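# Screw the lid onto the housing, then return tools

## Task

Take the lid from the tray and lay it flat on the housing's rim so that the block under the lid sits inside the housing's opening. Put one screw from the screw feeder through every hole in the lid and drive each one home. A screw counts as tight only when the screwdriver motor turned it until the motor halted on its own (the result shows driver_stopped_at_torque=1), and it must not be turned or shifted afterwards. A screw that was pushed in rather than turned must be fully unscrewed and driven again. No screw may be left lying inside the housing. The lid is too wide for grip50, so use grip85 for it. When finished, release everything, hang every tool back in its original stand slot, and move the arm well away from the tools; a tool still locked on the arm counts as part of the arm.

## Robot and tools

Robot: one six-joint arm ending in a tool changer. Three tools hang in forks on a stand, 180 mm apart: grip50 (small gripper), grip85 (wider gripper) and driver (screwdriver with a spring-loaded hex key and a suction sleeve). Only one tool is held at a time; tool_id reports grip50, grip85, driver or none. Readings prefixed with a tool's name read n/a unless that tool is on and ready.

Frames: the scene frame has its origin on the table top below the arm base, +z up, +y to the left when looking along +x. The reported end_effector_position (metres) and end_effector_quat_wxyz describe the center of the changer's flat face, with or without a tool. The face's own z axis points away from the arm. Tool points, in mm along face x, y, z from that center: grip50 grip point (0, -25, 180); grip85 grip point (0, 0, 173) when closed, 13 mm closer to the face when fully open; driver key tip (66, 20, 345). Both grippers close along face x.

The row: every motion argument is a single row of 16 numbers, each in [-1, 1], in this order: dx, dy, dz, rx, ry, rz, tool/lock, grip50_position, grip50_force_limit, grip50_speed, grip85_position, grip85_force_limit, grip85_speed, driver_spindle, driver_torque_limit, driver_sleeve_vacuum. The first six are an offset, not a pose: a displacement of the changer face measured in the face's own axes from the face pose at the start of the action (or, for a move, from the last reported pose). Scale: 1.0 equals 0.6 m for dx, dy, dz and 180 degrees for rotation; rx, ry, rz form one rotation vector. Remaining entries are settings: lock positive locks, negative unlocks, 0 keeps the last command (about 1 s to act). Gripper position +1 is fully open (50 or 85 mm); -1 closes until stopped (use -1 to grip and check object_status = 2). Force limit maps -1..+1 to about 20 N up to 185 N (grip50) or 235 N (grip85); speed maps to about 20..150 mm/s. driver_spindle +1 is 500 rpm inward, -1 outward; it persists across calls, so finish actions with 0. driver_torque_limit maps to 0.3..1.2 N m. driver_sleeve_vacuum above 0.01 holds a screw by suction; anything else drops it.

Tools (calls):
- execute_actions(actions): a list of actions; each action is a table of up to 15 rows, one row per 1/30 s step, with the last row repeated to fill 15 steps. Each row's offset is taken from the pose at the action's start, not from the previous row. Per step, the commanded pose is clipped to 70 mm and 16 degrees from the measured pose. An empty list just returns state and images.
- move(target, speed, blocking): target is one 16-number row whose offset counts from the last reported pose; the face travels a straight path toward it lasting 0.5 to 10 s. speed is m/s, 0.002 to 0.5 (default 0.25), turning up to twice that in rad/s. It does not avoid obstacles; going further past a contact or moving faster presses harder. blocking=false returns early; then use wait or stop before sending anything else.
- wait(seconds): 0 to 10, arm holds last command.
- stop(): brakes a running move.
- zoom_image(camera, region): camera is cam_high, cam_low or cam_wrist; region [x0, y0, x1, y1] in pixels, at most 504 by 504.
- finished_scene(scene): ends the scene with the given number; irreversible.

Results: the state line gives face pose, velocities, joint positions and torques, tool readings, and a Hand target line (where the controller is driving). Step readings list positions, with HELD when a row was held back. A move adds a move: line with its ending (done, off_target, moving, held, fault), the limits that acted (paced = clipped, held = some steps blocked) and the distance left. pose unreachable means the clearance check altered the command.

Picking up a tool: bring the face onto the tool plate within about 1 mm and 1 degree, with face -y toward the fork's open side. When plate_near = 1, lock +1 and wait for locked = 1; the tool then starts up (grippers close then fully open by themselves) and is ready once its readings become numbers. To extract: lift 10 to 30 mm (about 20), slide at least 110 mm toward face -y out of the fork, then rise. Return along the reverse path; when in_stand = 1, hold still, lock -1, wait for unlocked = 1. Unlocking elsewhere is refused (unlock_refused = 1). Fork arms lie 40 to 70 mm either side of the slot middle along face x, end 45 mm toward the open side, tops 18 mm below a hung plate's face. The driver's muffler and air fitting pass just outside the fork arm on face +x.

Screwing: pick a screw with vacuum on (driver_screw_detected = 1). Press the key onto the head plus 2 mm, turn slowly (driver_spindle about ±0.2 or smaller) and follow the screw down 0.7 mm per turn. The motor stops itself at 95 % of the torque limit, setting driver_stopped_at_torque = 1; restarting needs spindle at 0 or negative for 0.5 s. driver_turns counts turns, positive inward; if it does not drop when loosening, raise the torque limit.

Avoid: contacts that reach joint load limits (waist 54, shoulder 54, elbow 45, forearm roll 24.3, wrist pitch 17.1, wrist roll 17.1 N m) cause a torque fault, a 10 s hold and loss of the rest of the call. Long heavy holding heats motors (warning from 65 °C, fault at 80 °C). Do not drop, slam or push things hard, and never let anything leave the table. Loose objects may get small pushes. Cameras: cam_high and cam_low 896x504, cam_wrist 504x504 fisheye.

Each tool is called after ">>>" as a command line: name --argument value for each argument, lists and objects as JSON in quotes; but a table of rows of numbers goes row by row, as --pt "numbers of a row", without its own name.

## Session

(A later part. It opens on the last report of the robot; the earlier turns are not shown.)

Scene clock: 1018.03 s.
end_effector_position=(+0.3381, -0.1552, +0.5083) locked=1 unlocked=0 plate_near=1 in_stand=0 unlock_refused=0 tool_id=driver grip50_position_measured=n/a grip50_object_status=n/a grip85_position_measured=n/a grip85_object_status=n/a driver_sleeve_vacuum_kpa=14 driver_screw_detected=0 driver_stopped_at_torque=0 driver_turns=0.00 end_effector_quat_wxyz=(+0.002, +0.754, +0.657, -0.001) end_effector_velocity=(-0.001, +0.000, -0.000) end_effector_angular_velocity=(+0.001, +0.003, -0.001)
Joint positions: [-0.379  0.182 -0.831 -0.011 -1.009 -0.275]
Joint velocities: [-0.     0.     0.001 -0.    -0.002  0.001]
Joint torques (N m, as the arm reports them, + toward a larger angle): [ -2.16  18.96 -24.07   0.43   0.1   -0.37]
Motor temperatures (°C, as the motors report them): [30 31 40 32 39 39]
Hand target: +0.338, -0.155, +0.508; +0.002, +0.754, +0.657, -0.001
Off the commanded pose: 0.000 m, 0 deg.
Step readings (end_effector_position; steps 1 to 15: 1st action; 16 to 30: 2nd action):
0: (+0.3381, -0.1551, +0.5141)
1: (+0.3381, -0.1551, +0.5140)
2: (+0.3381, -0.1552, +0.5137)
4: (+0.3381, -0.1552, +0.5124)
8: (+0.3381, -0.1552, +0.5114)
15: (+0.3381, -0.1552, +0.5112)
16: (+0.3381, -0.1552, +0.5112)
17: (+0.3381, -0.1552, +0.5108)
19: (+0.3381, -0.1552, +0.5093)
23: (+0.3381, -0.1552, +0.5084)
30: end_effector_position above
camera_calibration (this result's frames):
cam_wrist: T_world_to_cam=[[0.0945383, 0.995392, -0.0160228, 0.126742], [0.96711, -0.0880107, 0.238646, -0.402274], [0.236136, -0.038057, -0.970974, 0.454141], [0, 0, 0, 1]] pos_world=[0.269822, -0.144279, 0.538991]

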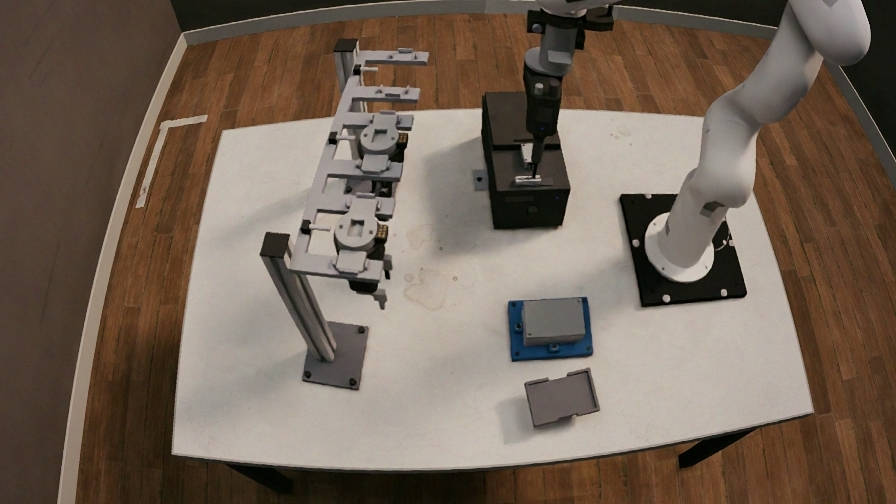

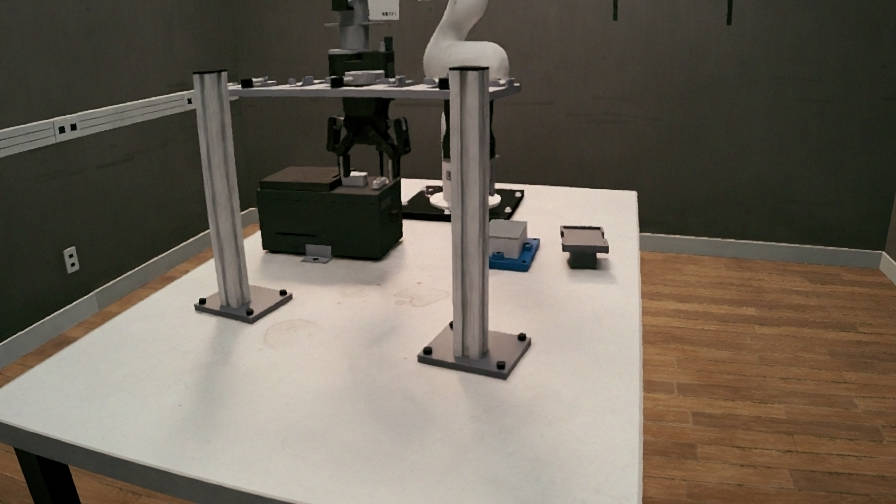

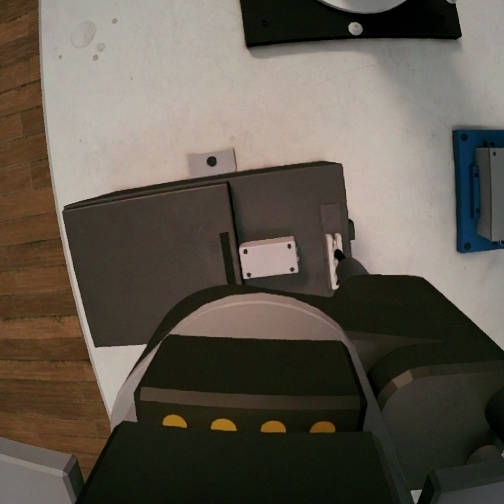

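>>> execute_actions --actions '[[[0,0,0,0,0,0,0,0,0,0,0,0,0,0.15,0,1],[0,0,0,0,0,0,0,0,0,0,0,0,0,0.15,0,1],[0,0,0,0,0,0,0,0,0,0,0,0,0,0.15,0,1],[0,0,0,0,0,0,0,0,0,0,0,0,0,0.15,0,1],[0,0,0,0,0,0,0,0,0,0,0,0,0,0.15,0,1],[0,0,0,0,0,0,0,0,0,0,0,0,0,0.15,0,1],[0,0,0,0,0,0,0,0,0,0,0,0,0,0.15,0,1],[0,0,0,0,0,0,0,0,0,0,0,0,0,0.15,0,1],[0,0,0,0,0,0,0,0,0,0,0,0,0,0.15,0,1],[0,0,0,0,0,0,0,0,0,0,0,0,0,0.15,0,1],[0,0,0,0,0,0,0,0,0,0,0,0,0,0.15,0,1],[0,0,0,0,0,0,0,0,0,0,0,0,0,0,0,1]]]'

>>> zoom_image --camera "cam_wrist" --region '[310, 220, 370, 280]'

>>> zoom_image --camera "cam_high" --region '[500, 150, 560, 200]'

Scene clock: 1041.30 s.
end_effector_position=(+0.3380, -0.1552, +0.5082) locked=1 unlocked=0 plate_near=1 in_stand=0 unlock_refused=0 tool_id=driver grip50_position_measured=n/a grip50_object_status=n/a grip85_position_measured=n/a grip85_object_status=n/a driver_sleeve_vacuum_kpa=14 driver_screw_detected=0 driver_stopped_at_torque=0 driver_turns=0.43 end_effector_quat_wxyz=(+0.002, +0.754, +0.657, -0.001) end_effector_velocity=(-0.000, -0.000, +0.000) end_effector_angular_velocity=(-0.001, -0.001, -0.000)
Joint positions: [-0.379  0.182 -0.831 -0.011 -1.009 -0.275]
Joint velocities: [-0.001  0.    -0.    -0.     0.001 -0.   ]
Joint torques (N m, as the arm reports them, + toward a larger angle): [ -1.    18.43 -24.29   0.48   0.23  -0.19]
Motor temperatures (°C, as the motors report them): [30 31 40 32 39 39]
Hand target: +0.338, -0.155, +0.508; +0.002, +0.754, +0.657, -0.001
Off the commanded pose: 0.000 m, 0 deg.
Step readings (end_effector_position):
0: (+0.3380, -0.1552, +0.5082)
1: (+0.3380, -0.1552, +0.5082)
2: (+0.3380, -0.1552, +0.5082)
4: (+0.3380, -0.1552, +0.5082)
8: (+0.3380, -0.1552, +0.5082)
15: end_effector_position above
camera_calibration (this result's frames):
cam_wrist: T_world_to_cam=[[0.0945324, 0.995394, -0.0159715, 0.126705], [0.967127, -0.08802, 0.238573, -0.402231], [0.236068, -0.0379993, -0.970993, 0.454177], [0, 0, 0, 1]] pos_world=[0.269814, -0.144268, 0.538988]

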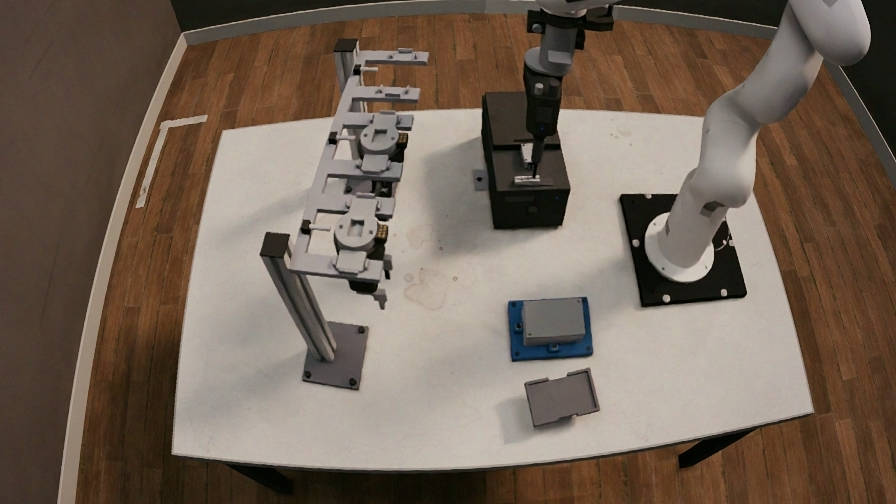

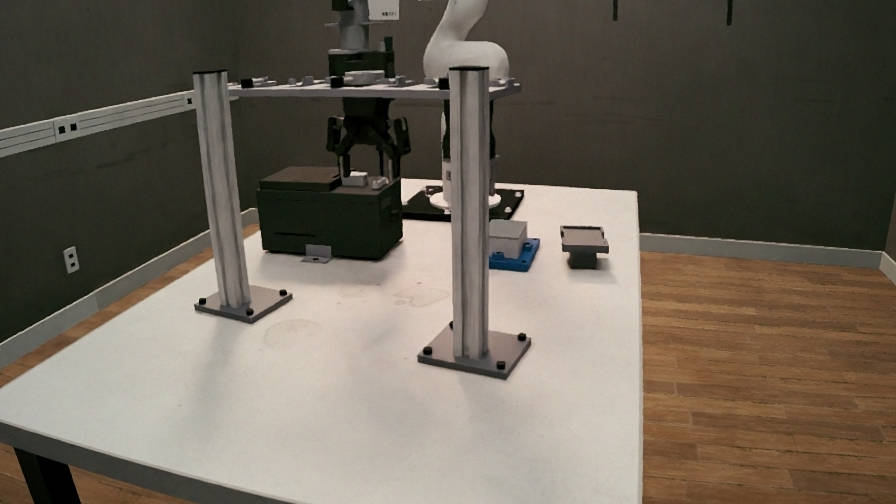

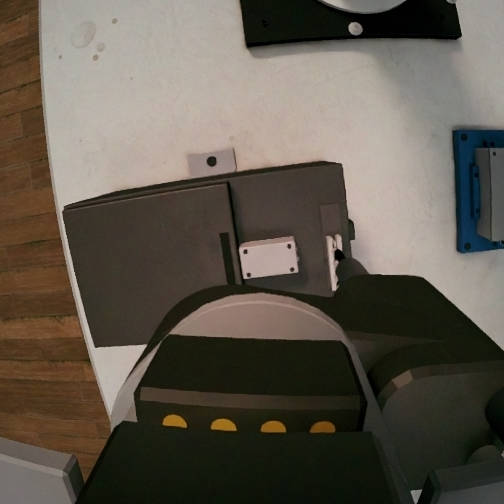

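Region (310, 220, 370, 280) of cam_wrist's 504x504 image, scaled by 8.400, with more detail than that image has.

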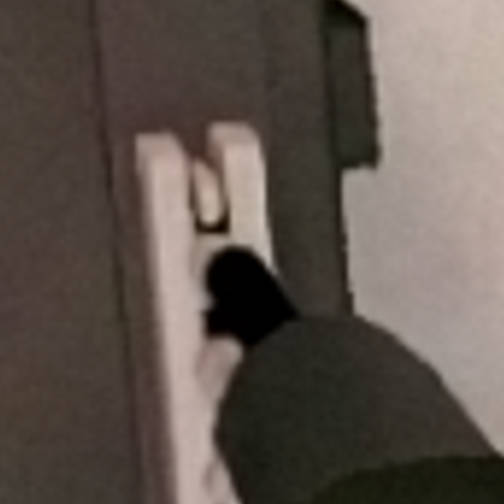

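Region (500, 150, 560, 200) of cam_high's 896x504 image, scaled by 8.400, with more detail than that image has.

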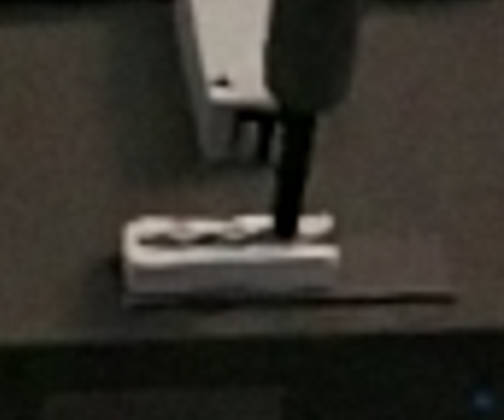

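>>> execute_actions --actions '[[[0,0,0.003,0,0,0,0,0,0,0,0,0,0,0,0,1]]]'

>>> zoom_image --camera "cam_wrist" --region '[310, 220, 370, 280]'

Scene clock: 1049.83 s.
end_effector_position=(+0.3381, -0.1552, +0.5065) locked=1 unlocked=0 plate_near=1 in_stand=0 unlock_refused=0 tool_id=driver grip50_position_measured=n/a grip50_object_status=n/a grip85_position_measured=n/a grip85_object_status=n/a driver_sleeve_vacuum_kpa=14 driver_screw_detected=0 driver_stopped_at_torque=0 driver_turns=0.43 end_effector_quat_wxyz=(+0.002, +0.754, +0.657, -0.001) end_effector_velocity=(+0.000, -0.000, -0.000) end_effector_angular_velocity=(-0.000, -0.002, -0.001)
Joint positions: [-0.379  0.18  -0.828 -0.011 -1.004 -0.275]
Joint velocities: [-0.     0.     0.     0.001  0.002  0.   ]
Joint torques (N m, as the arm reports them, + toward a larger angle): [ -1.39  18.9  -23.67   0.56   0.19  -0.17]
Motor temperatures (°C, as the motors report them): [30 31 40 32 39 39]
Hand target: +0.338, -0.155, +0.506; +0.002, +0.754, +0.657, -0.001
Off the commanded pose: 0.000 m, 0 deg.
Step readings (end_effector_position):
0: (+0.3381, -0.1552, +0.5083)
1: (+0.3381, -0.1552, +0.5082)
2: (+0.3381, -0.1552, +0.5080)
4: (+0.3381, -0.1552, +0.5071)
8: (+0.3381, -0.1552, +0.5065)
15: end_effector_position above
camera_calibration (this result's frames):
cam_wrist: T_world_to_cam=[[0.0945456, 0.995392, -0.0160181, 0.126714], [0.967103, -0.0880179, 0.238672, -0.401865], [0.236162, -0.0380566, -0.970968, 0.452406], [0, 0, 0, 1]] pos_world=[0.269824, -0.144285, 0.537215]

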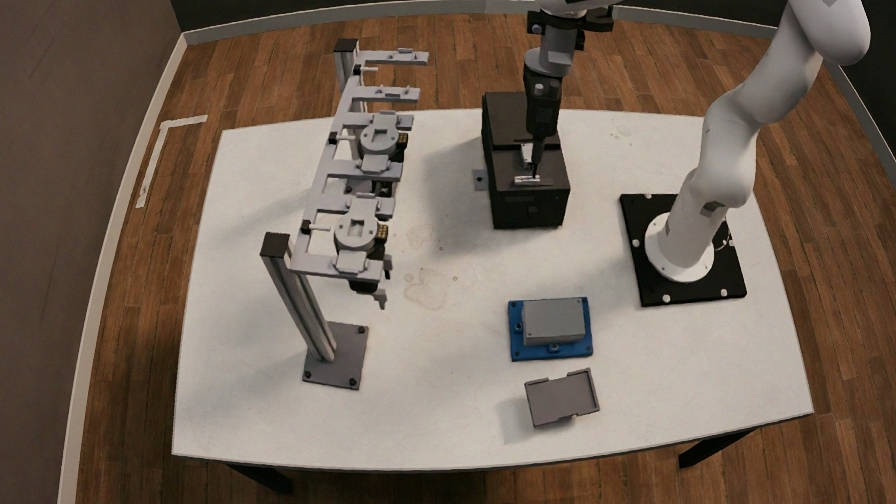

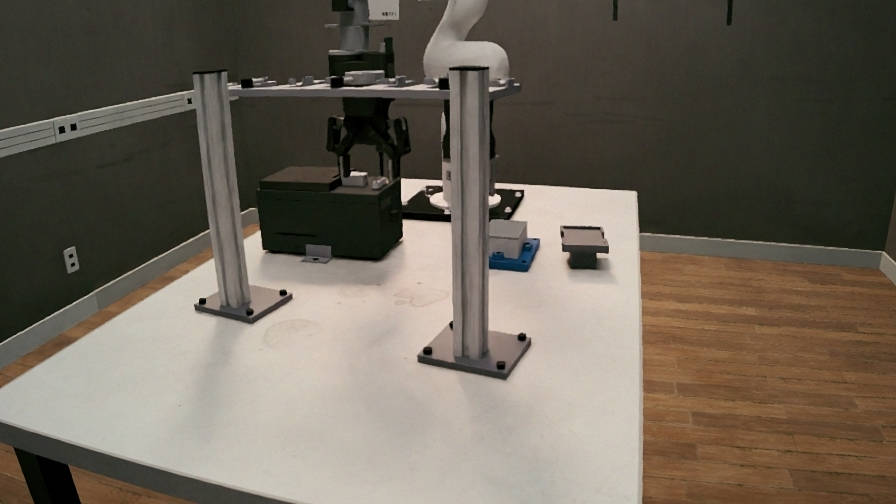

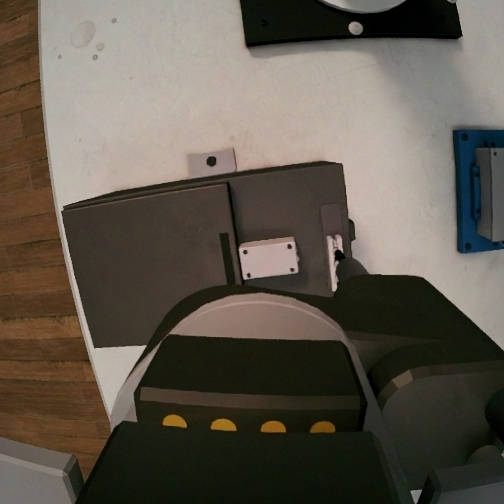

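Region (310, 220, 370, 280) of cam_wrist's 504x504 image, scaled by 8.400, with more detail than that image has.

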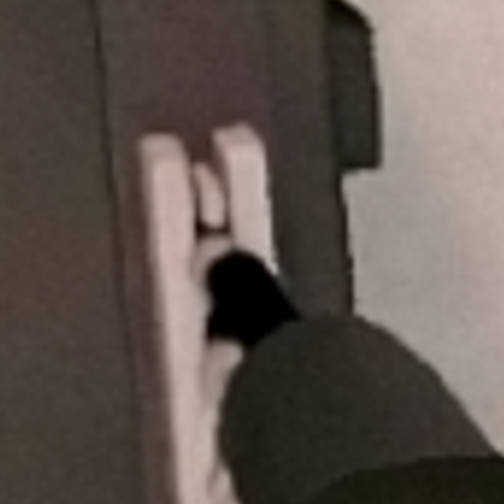

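>>> execute_actions --actions '[[[0,0,-0.009,0,0,0,0,0,0,0,0,0,0,0,0,1]],[[-0.0017,-0.0025,0,0,0,0,0,0,0,0,0,0,0,0,0,1]],[[0,0,0.009,0,0,0,0,0,0,0,0,0,0,0,0,1]]]'

>>> zoom_image --camera "cam_wrist" --region '[310, 220, 370, 280]'

Scene clock: 1067.67 s.
end_effector_position=(+0.3364, -0.1560, +0.5064) locked=1 unlocked=0 plate_near=1 in_stand=0 unlock_refused=0 tool_id=driver grip50_position_measured=n/a grip50_object_status=n/a grip85_position_measured=n/a grip85_object_status=n/a driver_sleeve_vacuum_kpa=39 driver_screw_detected=1 driver_stopped_at_torque=0 driver_turns=0.43 end_effector_quat_wxyz=(+0.002, +0.754, +0.657, -0.001) end_effector_velocity=(+0.000, +0.000, -0.000) end_effector_angular_velocity=(+0.000, +0.001, +0.001)
Joint positions: [-0.383  0.184 -0.826 -0.011 -1.005 -0.279]
Joint velocities: [ 0.    -0.     0.001 -0.     0.001 -0.   ]
Joint torques (N m, as the arm reports them, + toward a larger angle): [ -2.41  19.36 -24.02   0.69   0.11  -0.22]
Motor temperatures (°C, as the motors report them): [30 31 40 32 39 39]
Hand target: +0.336, -0.156, +0.506; +0.002, +0.754, +0.657, -0.001
Off the commanded pose: 0.000 m, 0 deg.
Step readings (end_effector_position; steps 1 to 15: 1st action; 16 to 30: 2nd action; 31 to 45: 3rd action):
0: (+0.3380, -0.1552, +0.5064)
1: (+0.3380, -0.1552, +0.5065)
2: (+0.3380, -0.1552, +0.5070)
4: (+0.3380, -0.1551, +0.5097)
8: (+0.3380, -0.1551, +0.5116)
15: (+0.3380, -0.1552, +0.5118)
16: (+0.3380, -0.1552, +0.5118)
17: (+0.3378, -0.1553, +0.5118)
19: (+0.3370, -0.1556, +0.5118)
23: (+0.3365, -0.1559, +0.5118)
30: (+0.3364, -0.1560, +0.5118)
31: (+0.3364, -0.1560, +0.5117)
32: (+0.3365, -0.1560, +0.5112)
34: (+0.3365, -0.1560, +0.5085)
38: (+0.3364, -0.1560, +0.5066)
45: end_effector_position above
camera_calibration (this result's frames):
cam_wrist: T_world_to_cam=[[0.0945307, 0.995392, -0.0160739, 0.127714], [0.967115, -0.0879918, 0.238632, -0.400335], [0.236118, -0.0381033, -0.970977, 0.452736], [0, 0, 0, 1]] pos_world=[0.268198, -0.145101, 0.537182]

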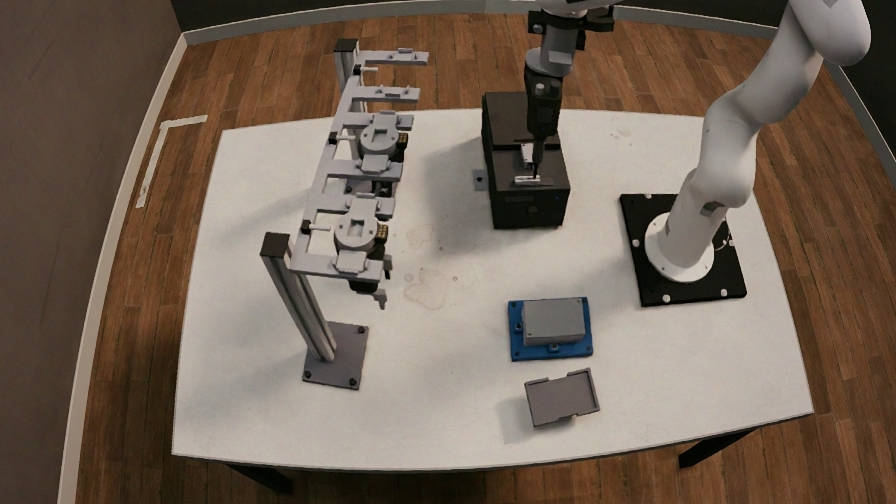

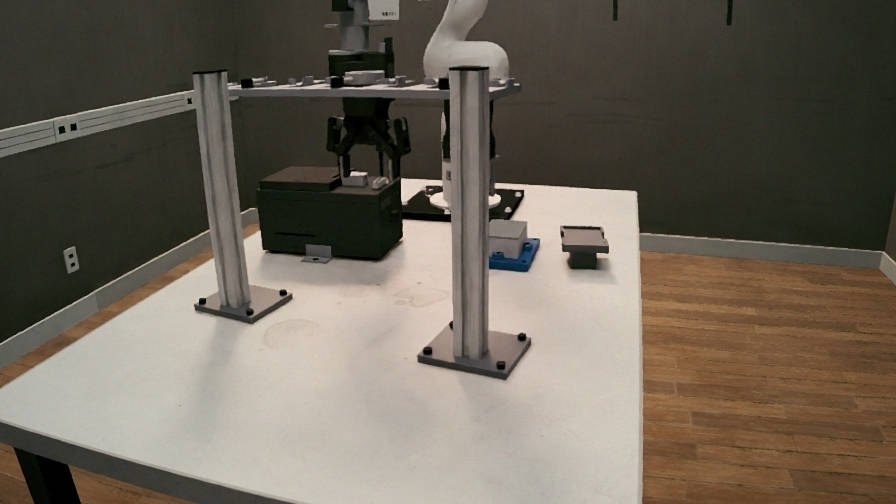

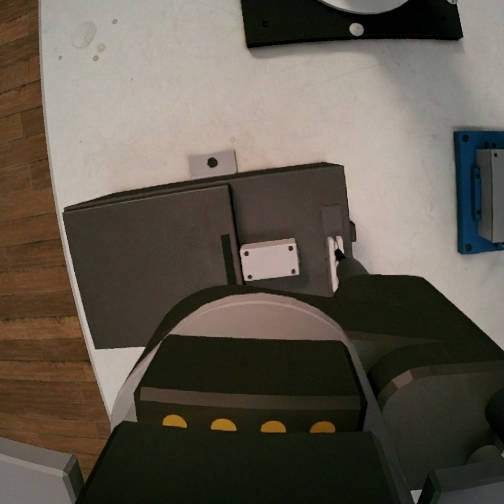

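Region (310, 220, 370, 280) of cam_wrist's 504x504 image, scaled by 8.400, with more detail than that image has.

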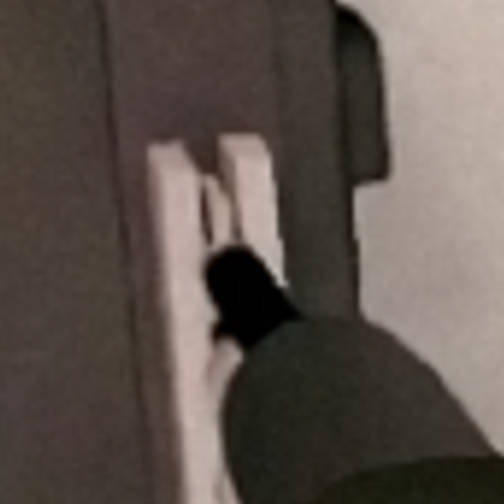

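>>> execute_actions --actions '[[[0,0,0,0,0,0,0,0,0,0,0,0,0,0.15,0,1],[0,0,0,0,0,0,0,0,0,0,0,0,0,0.15,0,1],[0,0,0,0,0,0,0,0,0,0,0,0,0,0.15,0,1],[0,0,0,0,0,0,0,0,0,0,0,0,0,0.15,0,1],[0,0,0,0,0,0,0,0,0,0,0,0,0,0.15,0,1],[0,0,0,0,0,0,0,0,0,0,0,0,0,0.15,0,1],[0,0,0,0,0,0,0,0,0,0,0,0,0,0.15,0,1],[0,0,0,0,0,0,0,0,0,0,0,0,0,0.15,0,1],[0,0,0,0,0,0,0,0,0,0,0,0,0,0.15,0,1],[0,0,0,0,0,0,0,0,0,0,0,0,0,0.15,0,1],[0,0,0,0,0,0,0,0,0,0,0,0,0,0,0,1]]]'

>>> move --target '[0,0,-0.07,0,0,0,0,0,0,0,0,0,0,0,0,1]' --speed 0.04

>>> zoom_image --camera "cam_low" --region '[330, 110, 430, 210]'

Scene clock: 1080.97 s.
end_effector_position=(+0.3364, -0.1560, +0.5064) locked=1 unlocked=0 plate_near=1 in_stand=0 unlock_refused=0 tool_id=driver grip50_position_measured=n/a grip50_object_status=n/a grip85_position_measured=n/a grip85_object_status=n/a driver_sleeve_vacuum_kpa=40 driver_screw_detected=1 driver_stopped_at_torque=0 driver_turns=0.82 end_effector_quat_wxyz=(+0.002, +0.754, +0.657, -0.001) end_effector_velocity=(-0.000, +0.000, +0.000) end_effector_angular_velocity=(+0.001, +0.001, -0.000)
Joint positions: [-0.383  0.184 -0.826 -0.011 -1.005 -0.279]
Joint velocities: [-0.    -0.    -0.     0.    -0.001 -0.   ]
Joint torques (N m, as the arm reports them, + toward a larger angle): [ -1.45  18.84 -24.11   1.17   0.33  -0.33]
Motor temperatures (°C, as the motors report them): [30 31 40 32 39 39]
Hand target: +0.336, -0.156, +0.506; +0.002, +0.754, +0.657, -0.001
Off the commanded pose: 0.000 m, 0 deg.
Step readings (end_effector_position):
0: (+0.3364, -0.1560, +0.5064)
1: (+0.3364, -0.1560, +0.5064)
2: (+0.3364, -0.1560, +0.5064)
4: (+0.3364, -0.1560, +0.5064)
8: (+0.3364, -0.1560, +0.5064)
15: end_effector_position above
camera_calibration (this result's frames):
cam_wrist: T_world_to_cam=[[0.0945097, 0.995395, -0.0160478, 0.127706], [0.967151, -0.0879831, 0.238491, -0.400246], [0.235981, -0.0380604, -0.971012, 0.4528], [0, 0, 0, 1]] pos_world=[0.268177, -0.145099, 0.537178]

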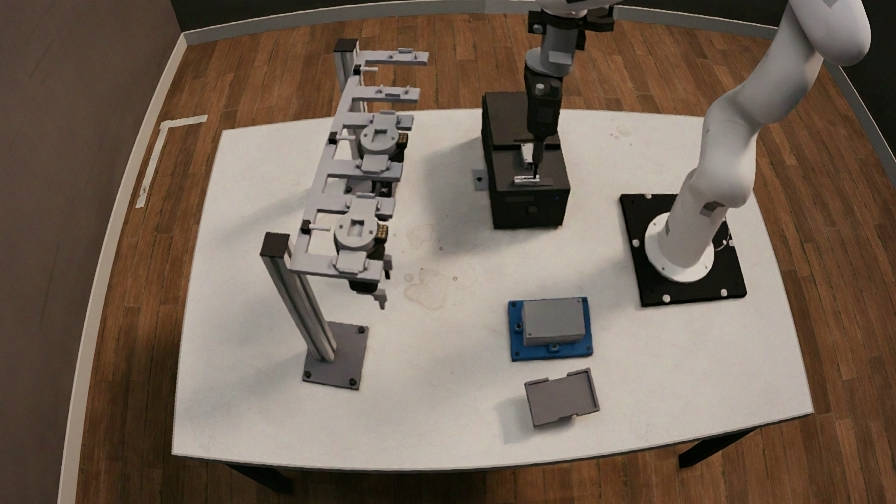

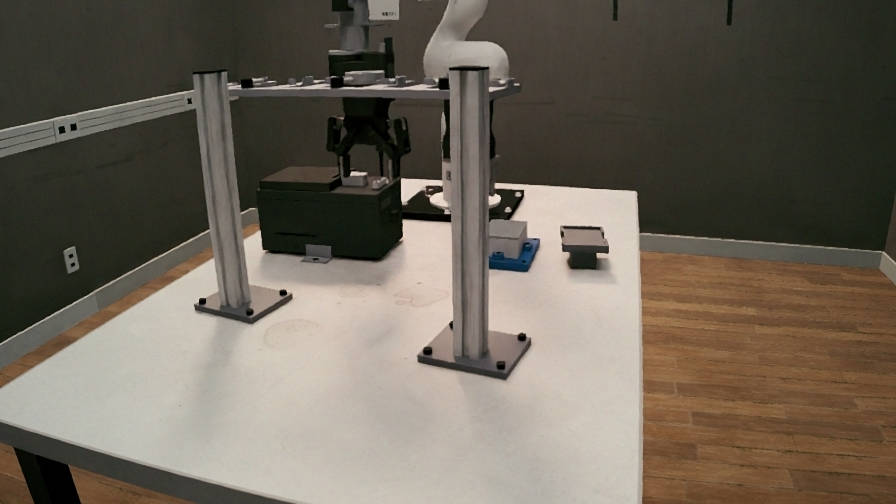

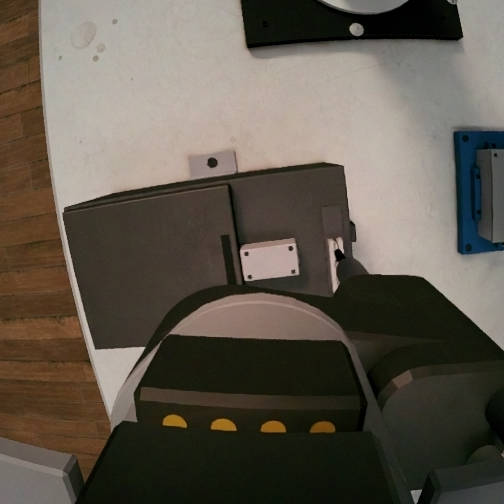

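Scene clock: 1082.30 s.
end_effector_position=(+0.3364, -0.1558, +0.5483) locked=1 unlocked=0 plate_near=1 in_stand=0 unlock_refused=0 tool_id=driver grip50_position_measured=n/a grip50_object_status=n/a grip85_position_measured=n/a grip85_object_status=n/a driver_sleeve_vacuum_kpa=39 driver_screw_detected=1 driver_stopped_at_torque=0 driver_turns=0.82 end_effector_quat_wxyz=(+0.002, +0.754, +0.657, -0.001) end_effector_velocity=(+0.000, -0.000, +0.001) end_effector_angular_velocity=(+0.000, -0.000, -0.000)
Joint positions: [-0.382  0.204 -0.903 -0.01  -1.103 -0.279]
Joint velocities: [-0.    -0.    -0.002  0.001 -0.001 -0.   ]
Joint torques (N m, as the arm reports them, + toward a larger angle): [ -0.09  21.75 -26.34   1.21   0.05  -0.3 ]
Motor temperatures (°C, as the motors report them): [30 30 40 32 39 39]
Hand target: +0.336, -0.156, +0.548; +0.002, +0.754, +0.657, -0.001
Off the commanded pose: 0.000 m, 0 deg.
move: done
camera_calibration (this result's frames):
cam_wrist: T_world_to_cam=[[0.0943585, 0.995411, -0.0159198, 0.128126], [0.967194, -0.0878716, 0.238357, -0.41014], [0.235864, -0.0378886, -0.971047, 0.49353], [0, 0, 0, 1]] pos_world=[0.26819, -0.144878, 0.57904]

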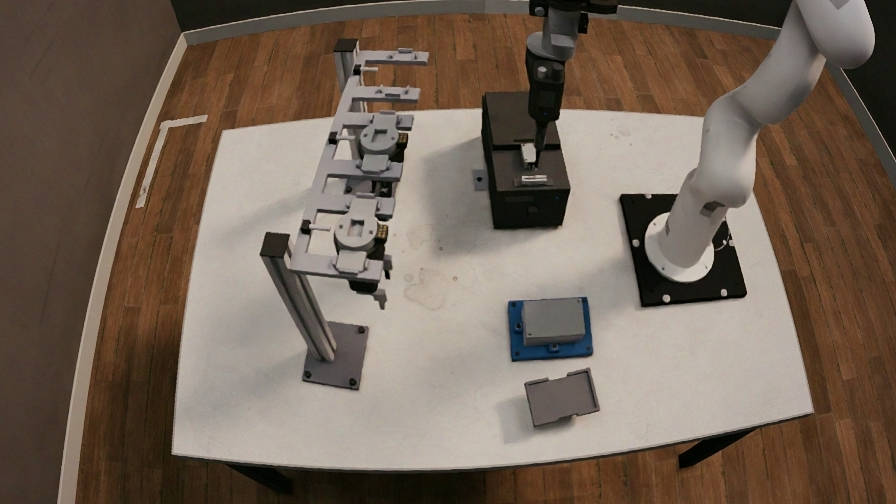

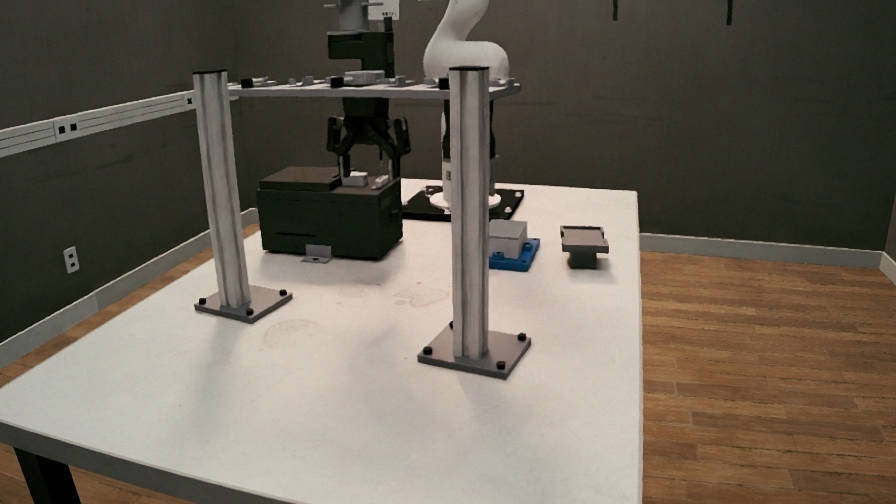

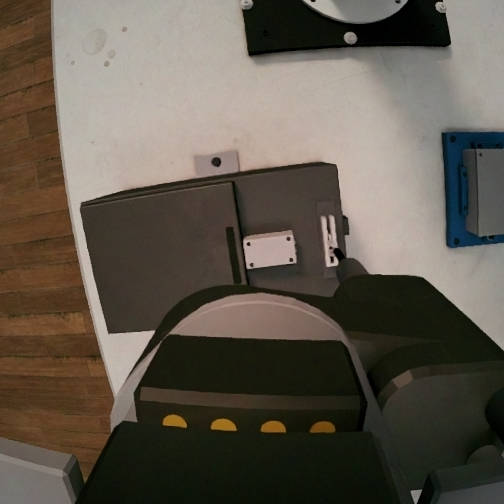

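Region (330, 110, 430, 210) of cam_low's 896x504 image, scaled by 5.040, with more detail than that image has.

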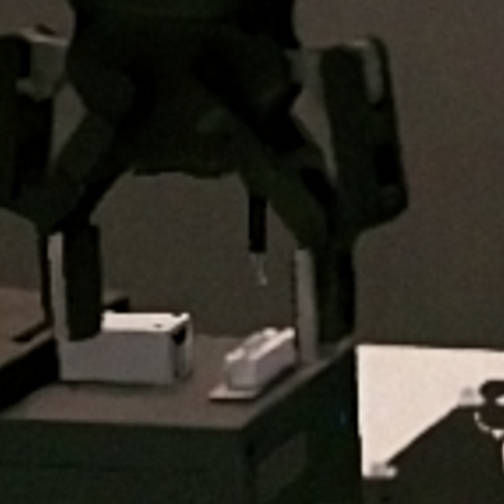

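>>> move --target '[0.4917,0.0,0,0,0,0,0,0,0,0,0,0,0,0,0,1]' --speed 0.2

Scene clock: 1099.17 s.
end_effector_position=(+0.3771, +0.1362, +0.5468) locked=1 unlocked=0 plate_near=1 in_stand=0 unlock_refused=0 tool_id=driver grip50_position_measured=n/a grip50_object_status=n/a grip85_position_measured=n/a grip85_object_status=n/a driver_sleeve_vacuum_kpa=39 driver_screw_detected=1 driver_stopped_at_torque=0 driver_turns=0.82 end_effector_quat_wxyz=(+0.001, +0.754, +0.657, -0.001) end_effector_velocity=(+0.000, +0.001, +0.000) end_effector_angular_velocity=(+0.000, +0.000, -0.000)
Joint positions: [ 0.397  0.112 -0.974 -0.009 -1.091  0.499]
Joint velocities: [ 0.002 -0.002 -0.002  0.    -0.001  0.003]
Joint torques (N m, as the arm reports them, + toward a larger angle): [ -1.45  27.52 -26.71   0.65   0.74  -0.36]
Motor temperatures (°C, as the motors report them): [30 30 40 32 39 39]
Hand target: +0.377, +0.136, +0.547; +0.001, +0.754, +0.657, -0.001
Off the commanded pose: 0.000 m, 0 deg.
move: done
camera_calibration (this result's frames):
cam_wrist: T_world_to_cam=[[0.0946114, 0.995399, -0.0151385, -0.166887], [0.967489, -0.0883544, 0.23698, -0.422791], [0.234552, -0.0370672, -0.971397, 0.49417], [0, 0, 0, 1]] pos_world=[0.308926, 0.147081, 0.577701]

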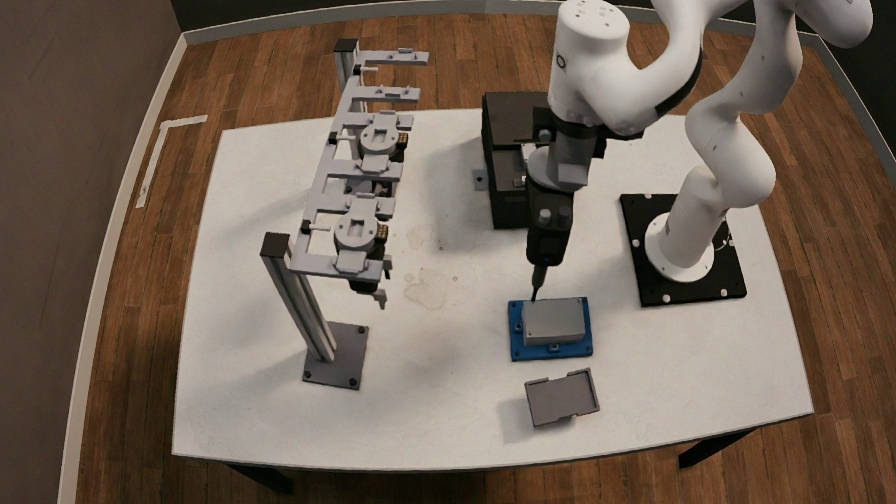

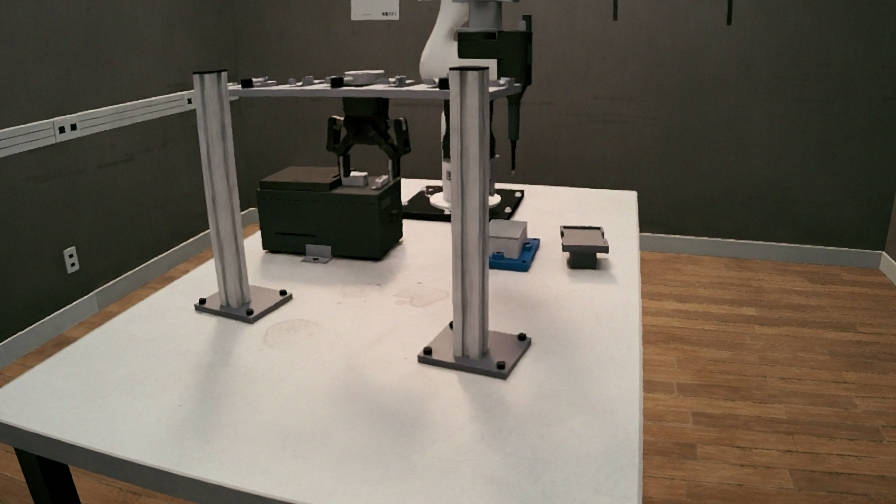

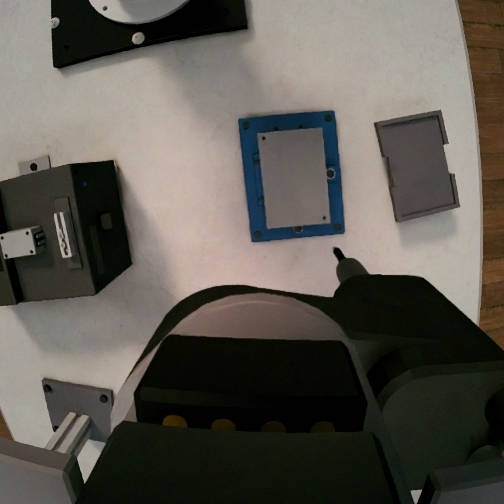

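>>> move --target '[0.0077,-0.0194,0.165,0,0,0,0,0,0,0,0,0,0,0,0,1]' --speed 0.1

>>> zoom_image --camera "cam_wrist" --region '[290, 200, 390, 300]'

>>> zoom_image --camera "cam_high" --region '[490, 260, 610, 370]'

>>> zoom_image --camera "cam_low" --region '[460, 170, 560, 280]'

Scene clock: 1113.63 s.
end_effector_position=(+0.3663, +0.1419, +0.4481) locked=1 unlocked=0 plate_near=1 in_stand=0 unlock_refused=0 tool_id=driver grip50_position_measured=n/a grip50_object_status=n/a grip85_position_measured=n/a grip85_object_status=n/a driver_sleeve_vacuum_kpa=39 driver_screw_detected=1 driver_stopped_at_torque=0 driver_turns=0.82 end_effector_quat_wxyz=(+0.001, +0.754, +0.657, -0.001) end_effector_velocity=(-0.000, -0.001, -0.002) end_effector_angular_velocity=(-0.002, +0.003, -0.001)
Joint positions: [ 0.419  0.065 -0.791 -0.011 -0.86   0.524]
Joint velocities: [-0.001 -0.002  0.002 -0.001 -0.     0.001]
Joint torques (N m, as the arm reports them, + toward a larger angle): [ -0.65  28.17 -25.17   0.53   0.79  -0.31]
Motor temperatures (°C, as the motors report them): [30 31 40 32 39 39]
Hand target: +0.366, +0.142, +0.448; +0.001, +0.754, +0.657, -0.001
Off the commanded pose: 0.000 m, 0 deg.
move: done
camera_calibration (this result's frames):
cam_wrist: T_world_to_cam=[[0.0949682, 0.995367, -0.015021, -0.173223], [0.96731, -0.088706, 0.237577, -0.388536], [0.235144, -0.0370922, -0.971252, 0.400745], [0, 0, 0, 1]] pos_world=[0.298052, 0.152819, 0.478929]

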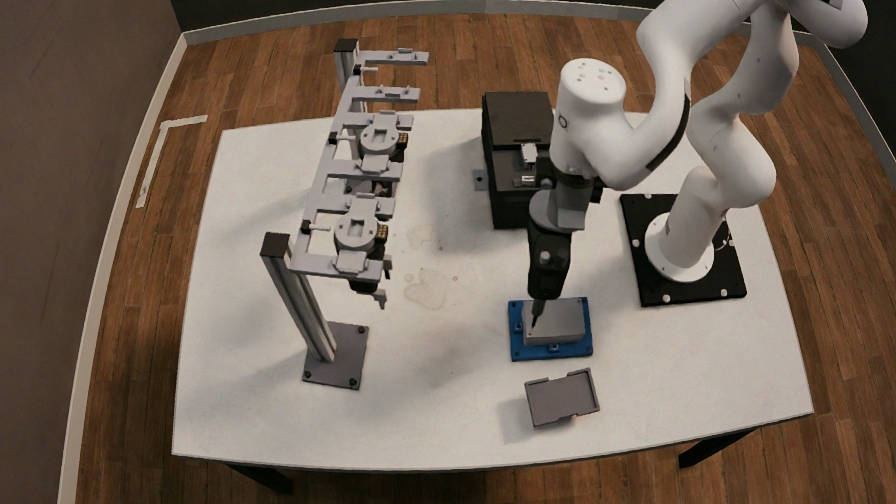

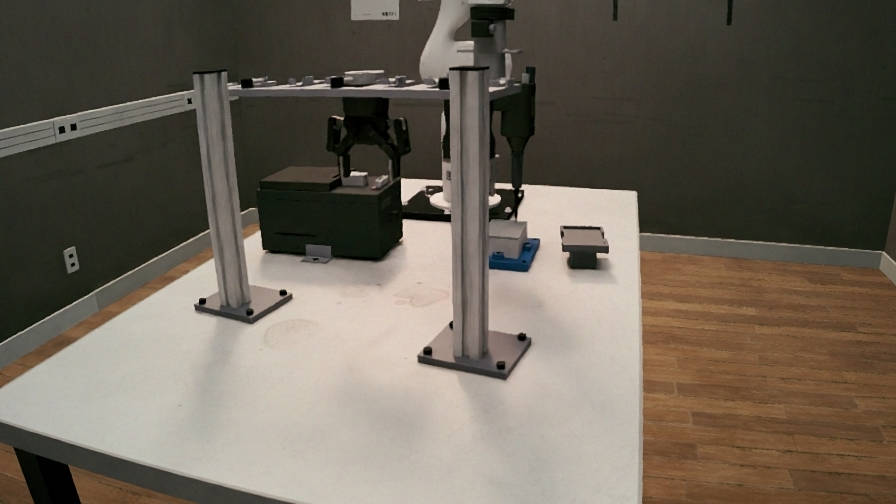

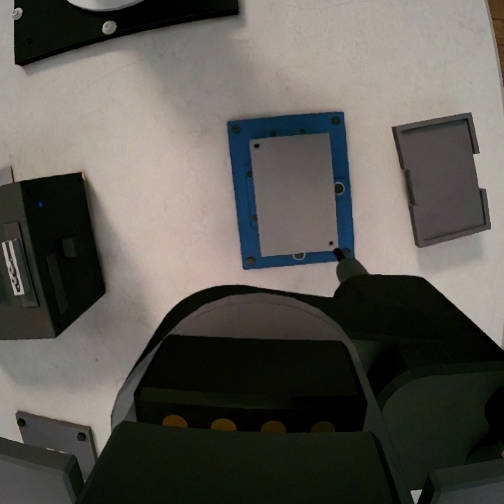

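Region (290, 200, 390, 300) of cam_wrist's 504x504 image, scaled by 5.040, with more detail than that image has.

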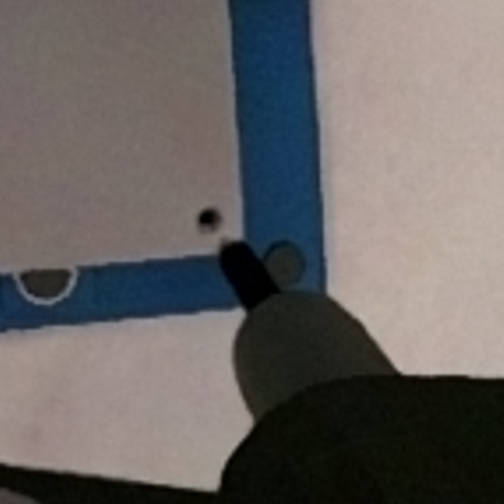

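Region (490, 260, 610, 370) of cam_high's 896x504 image, scaled by 4.200, with more detail than that image has; it fills the top 462 rows of this view, and the rest is white.

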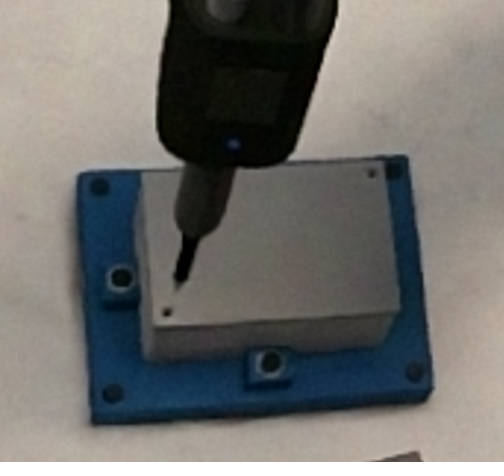

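Region (460, 170, 560, 280) of cam_low's 896x504 image, scaled by 4.582, with more detail than that image has; it fills the left 458 columns of this view, and the rest is white.

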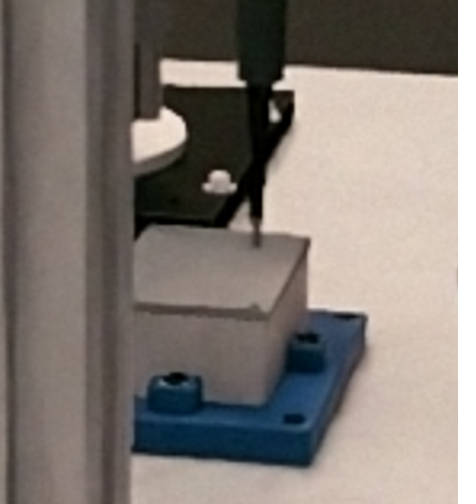

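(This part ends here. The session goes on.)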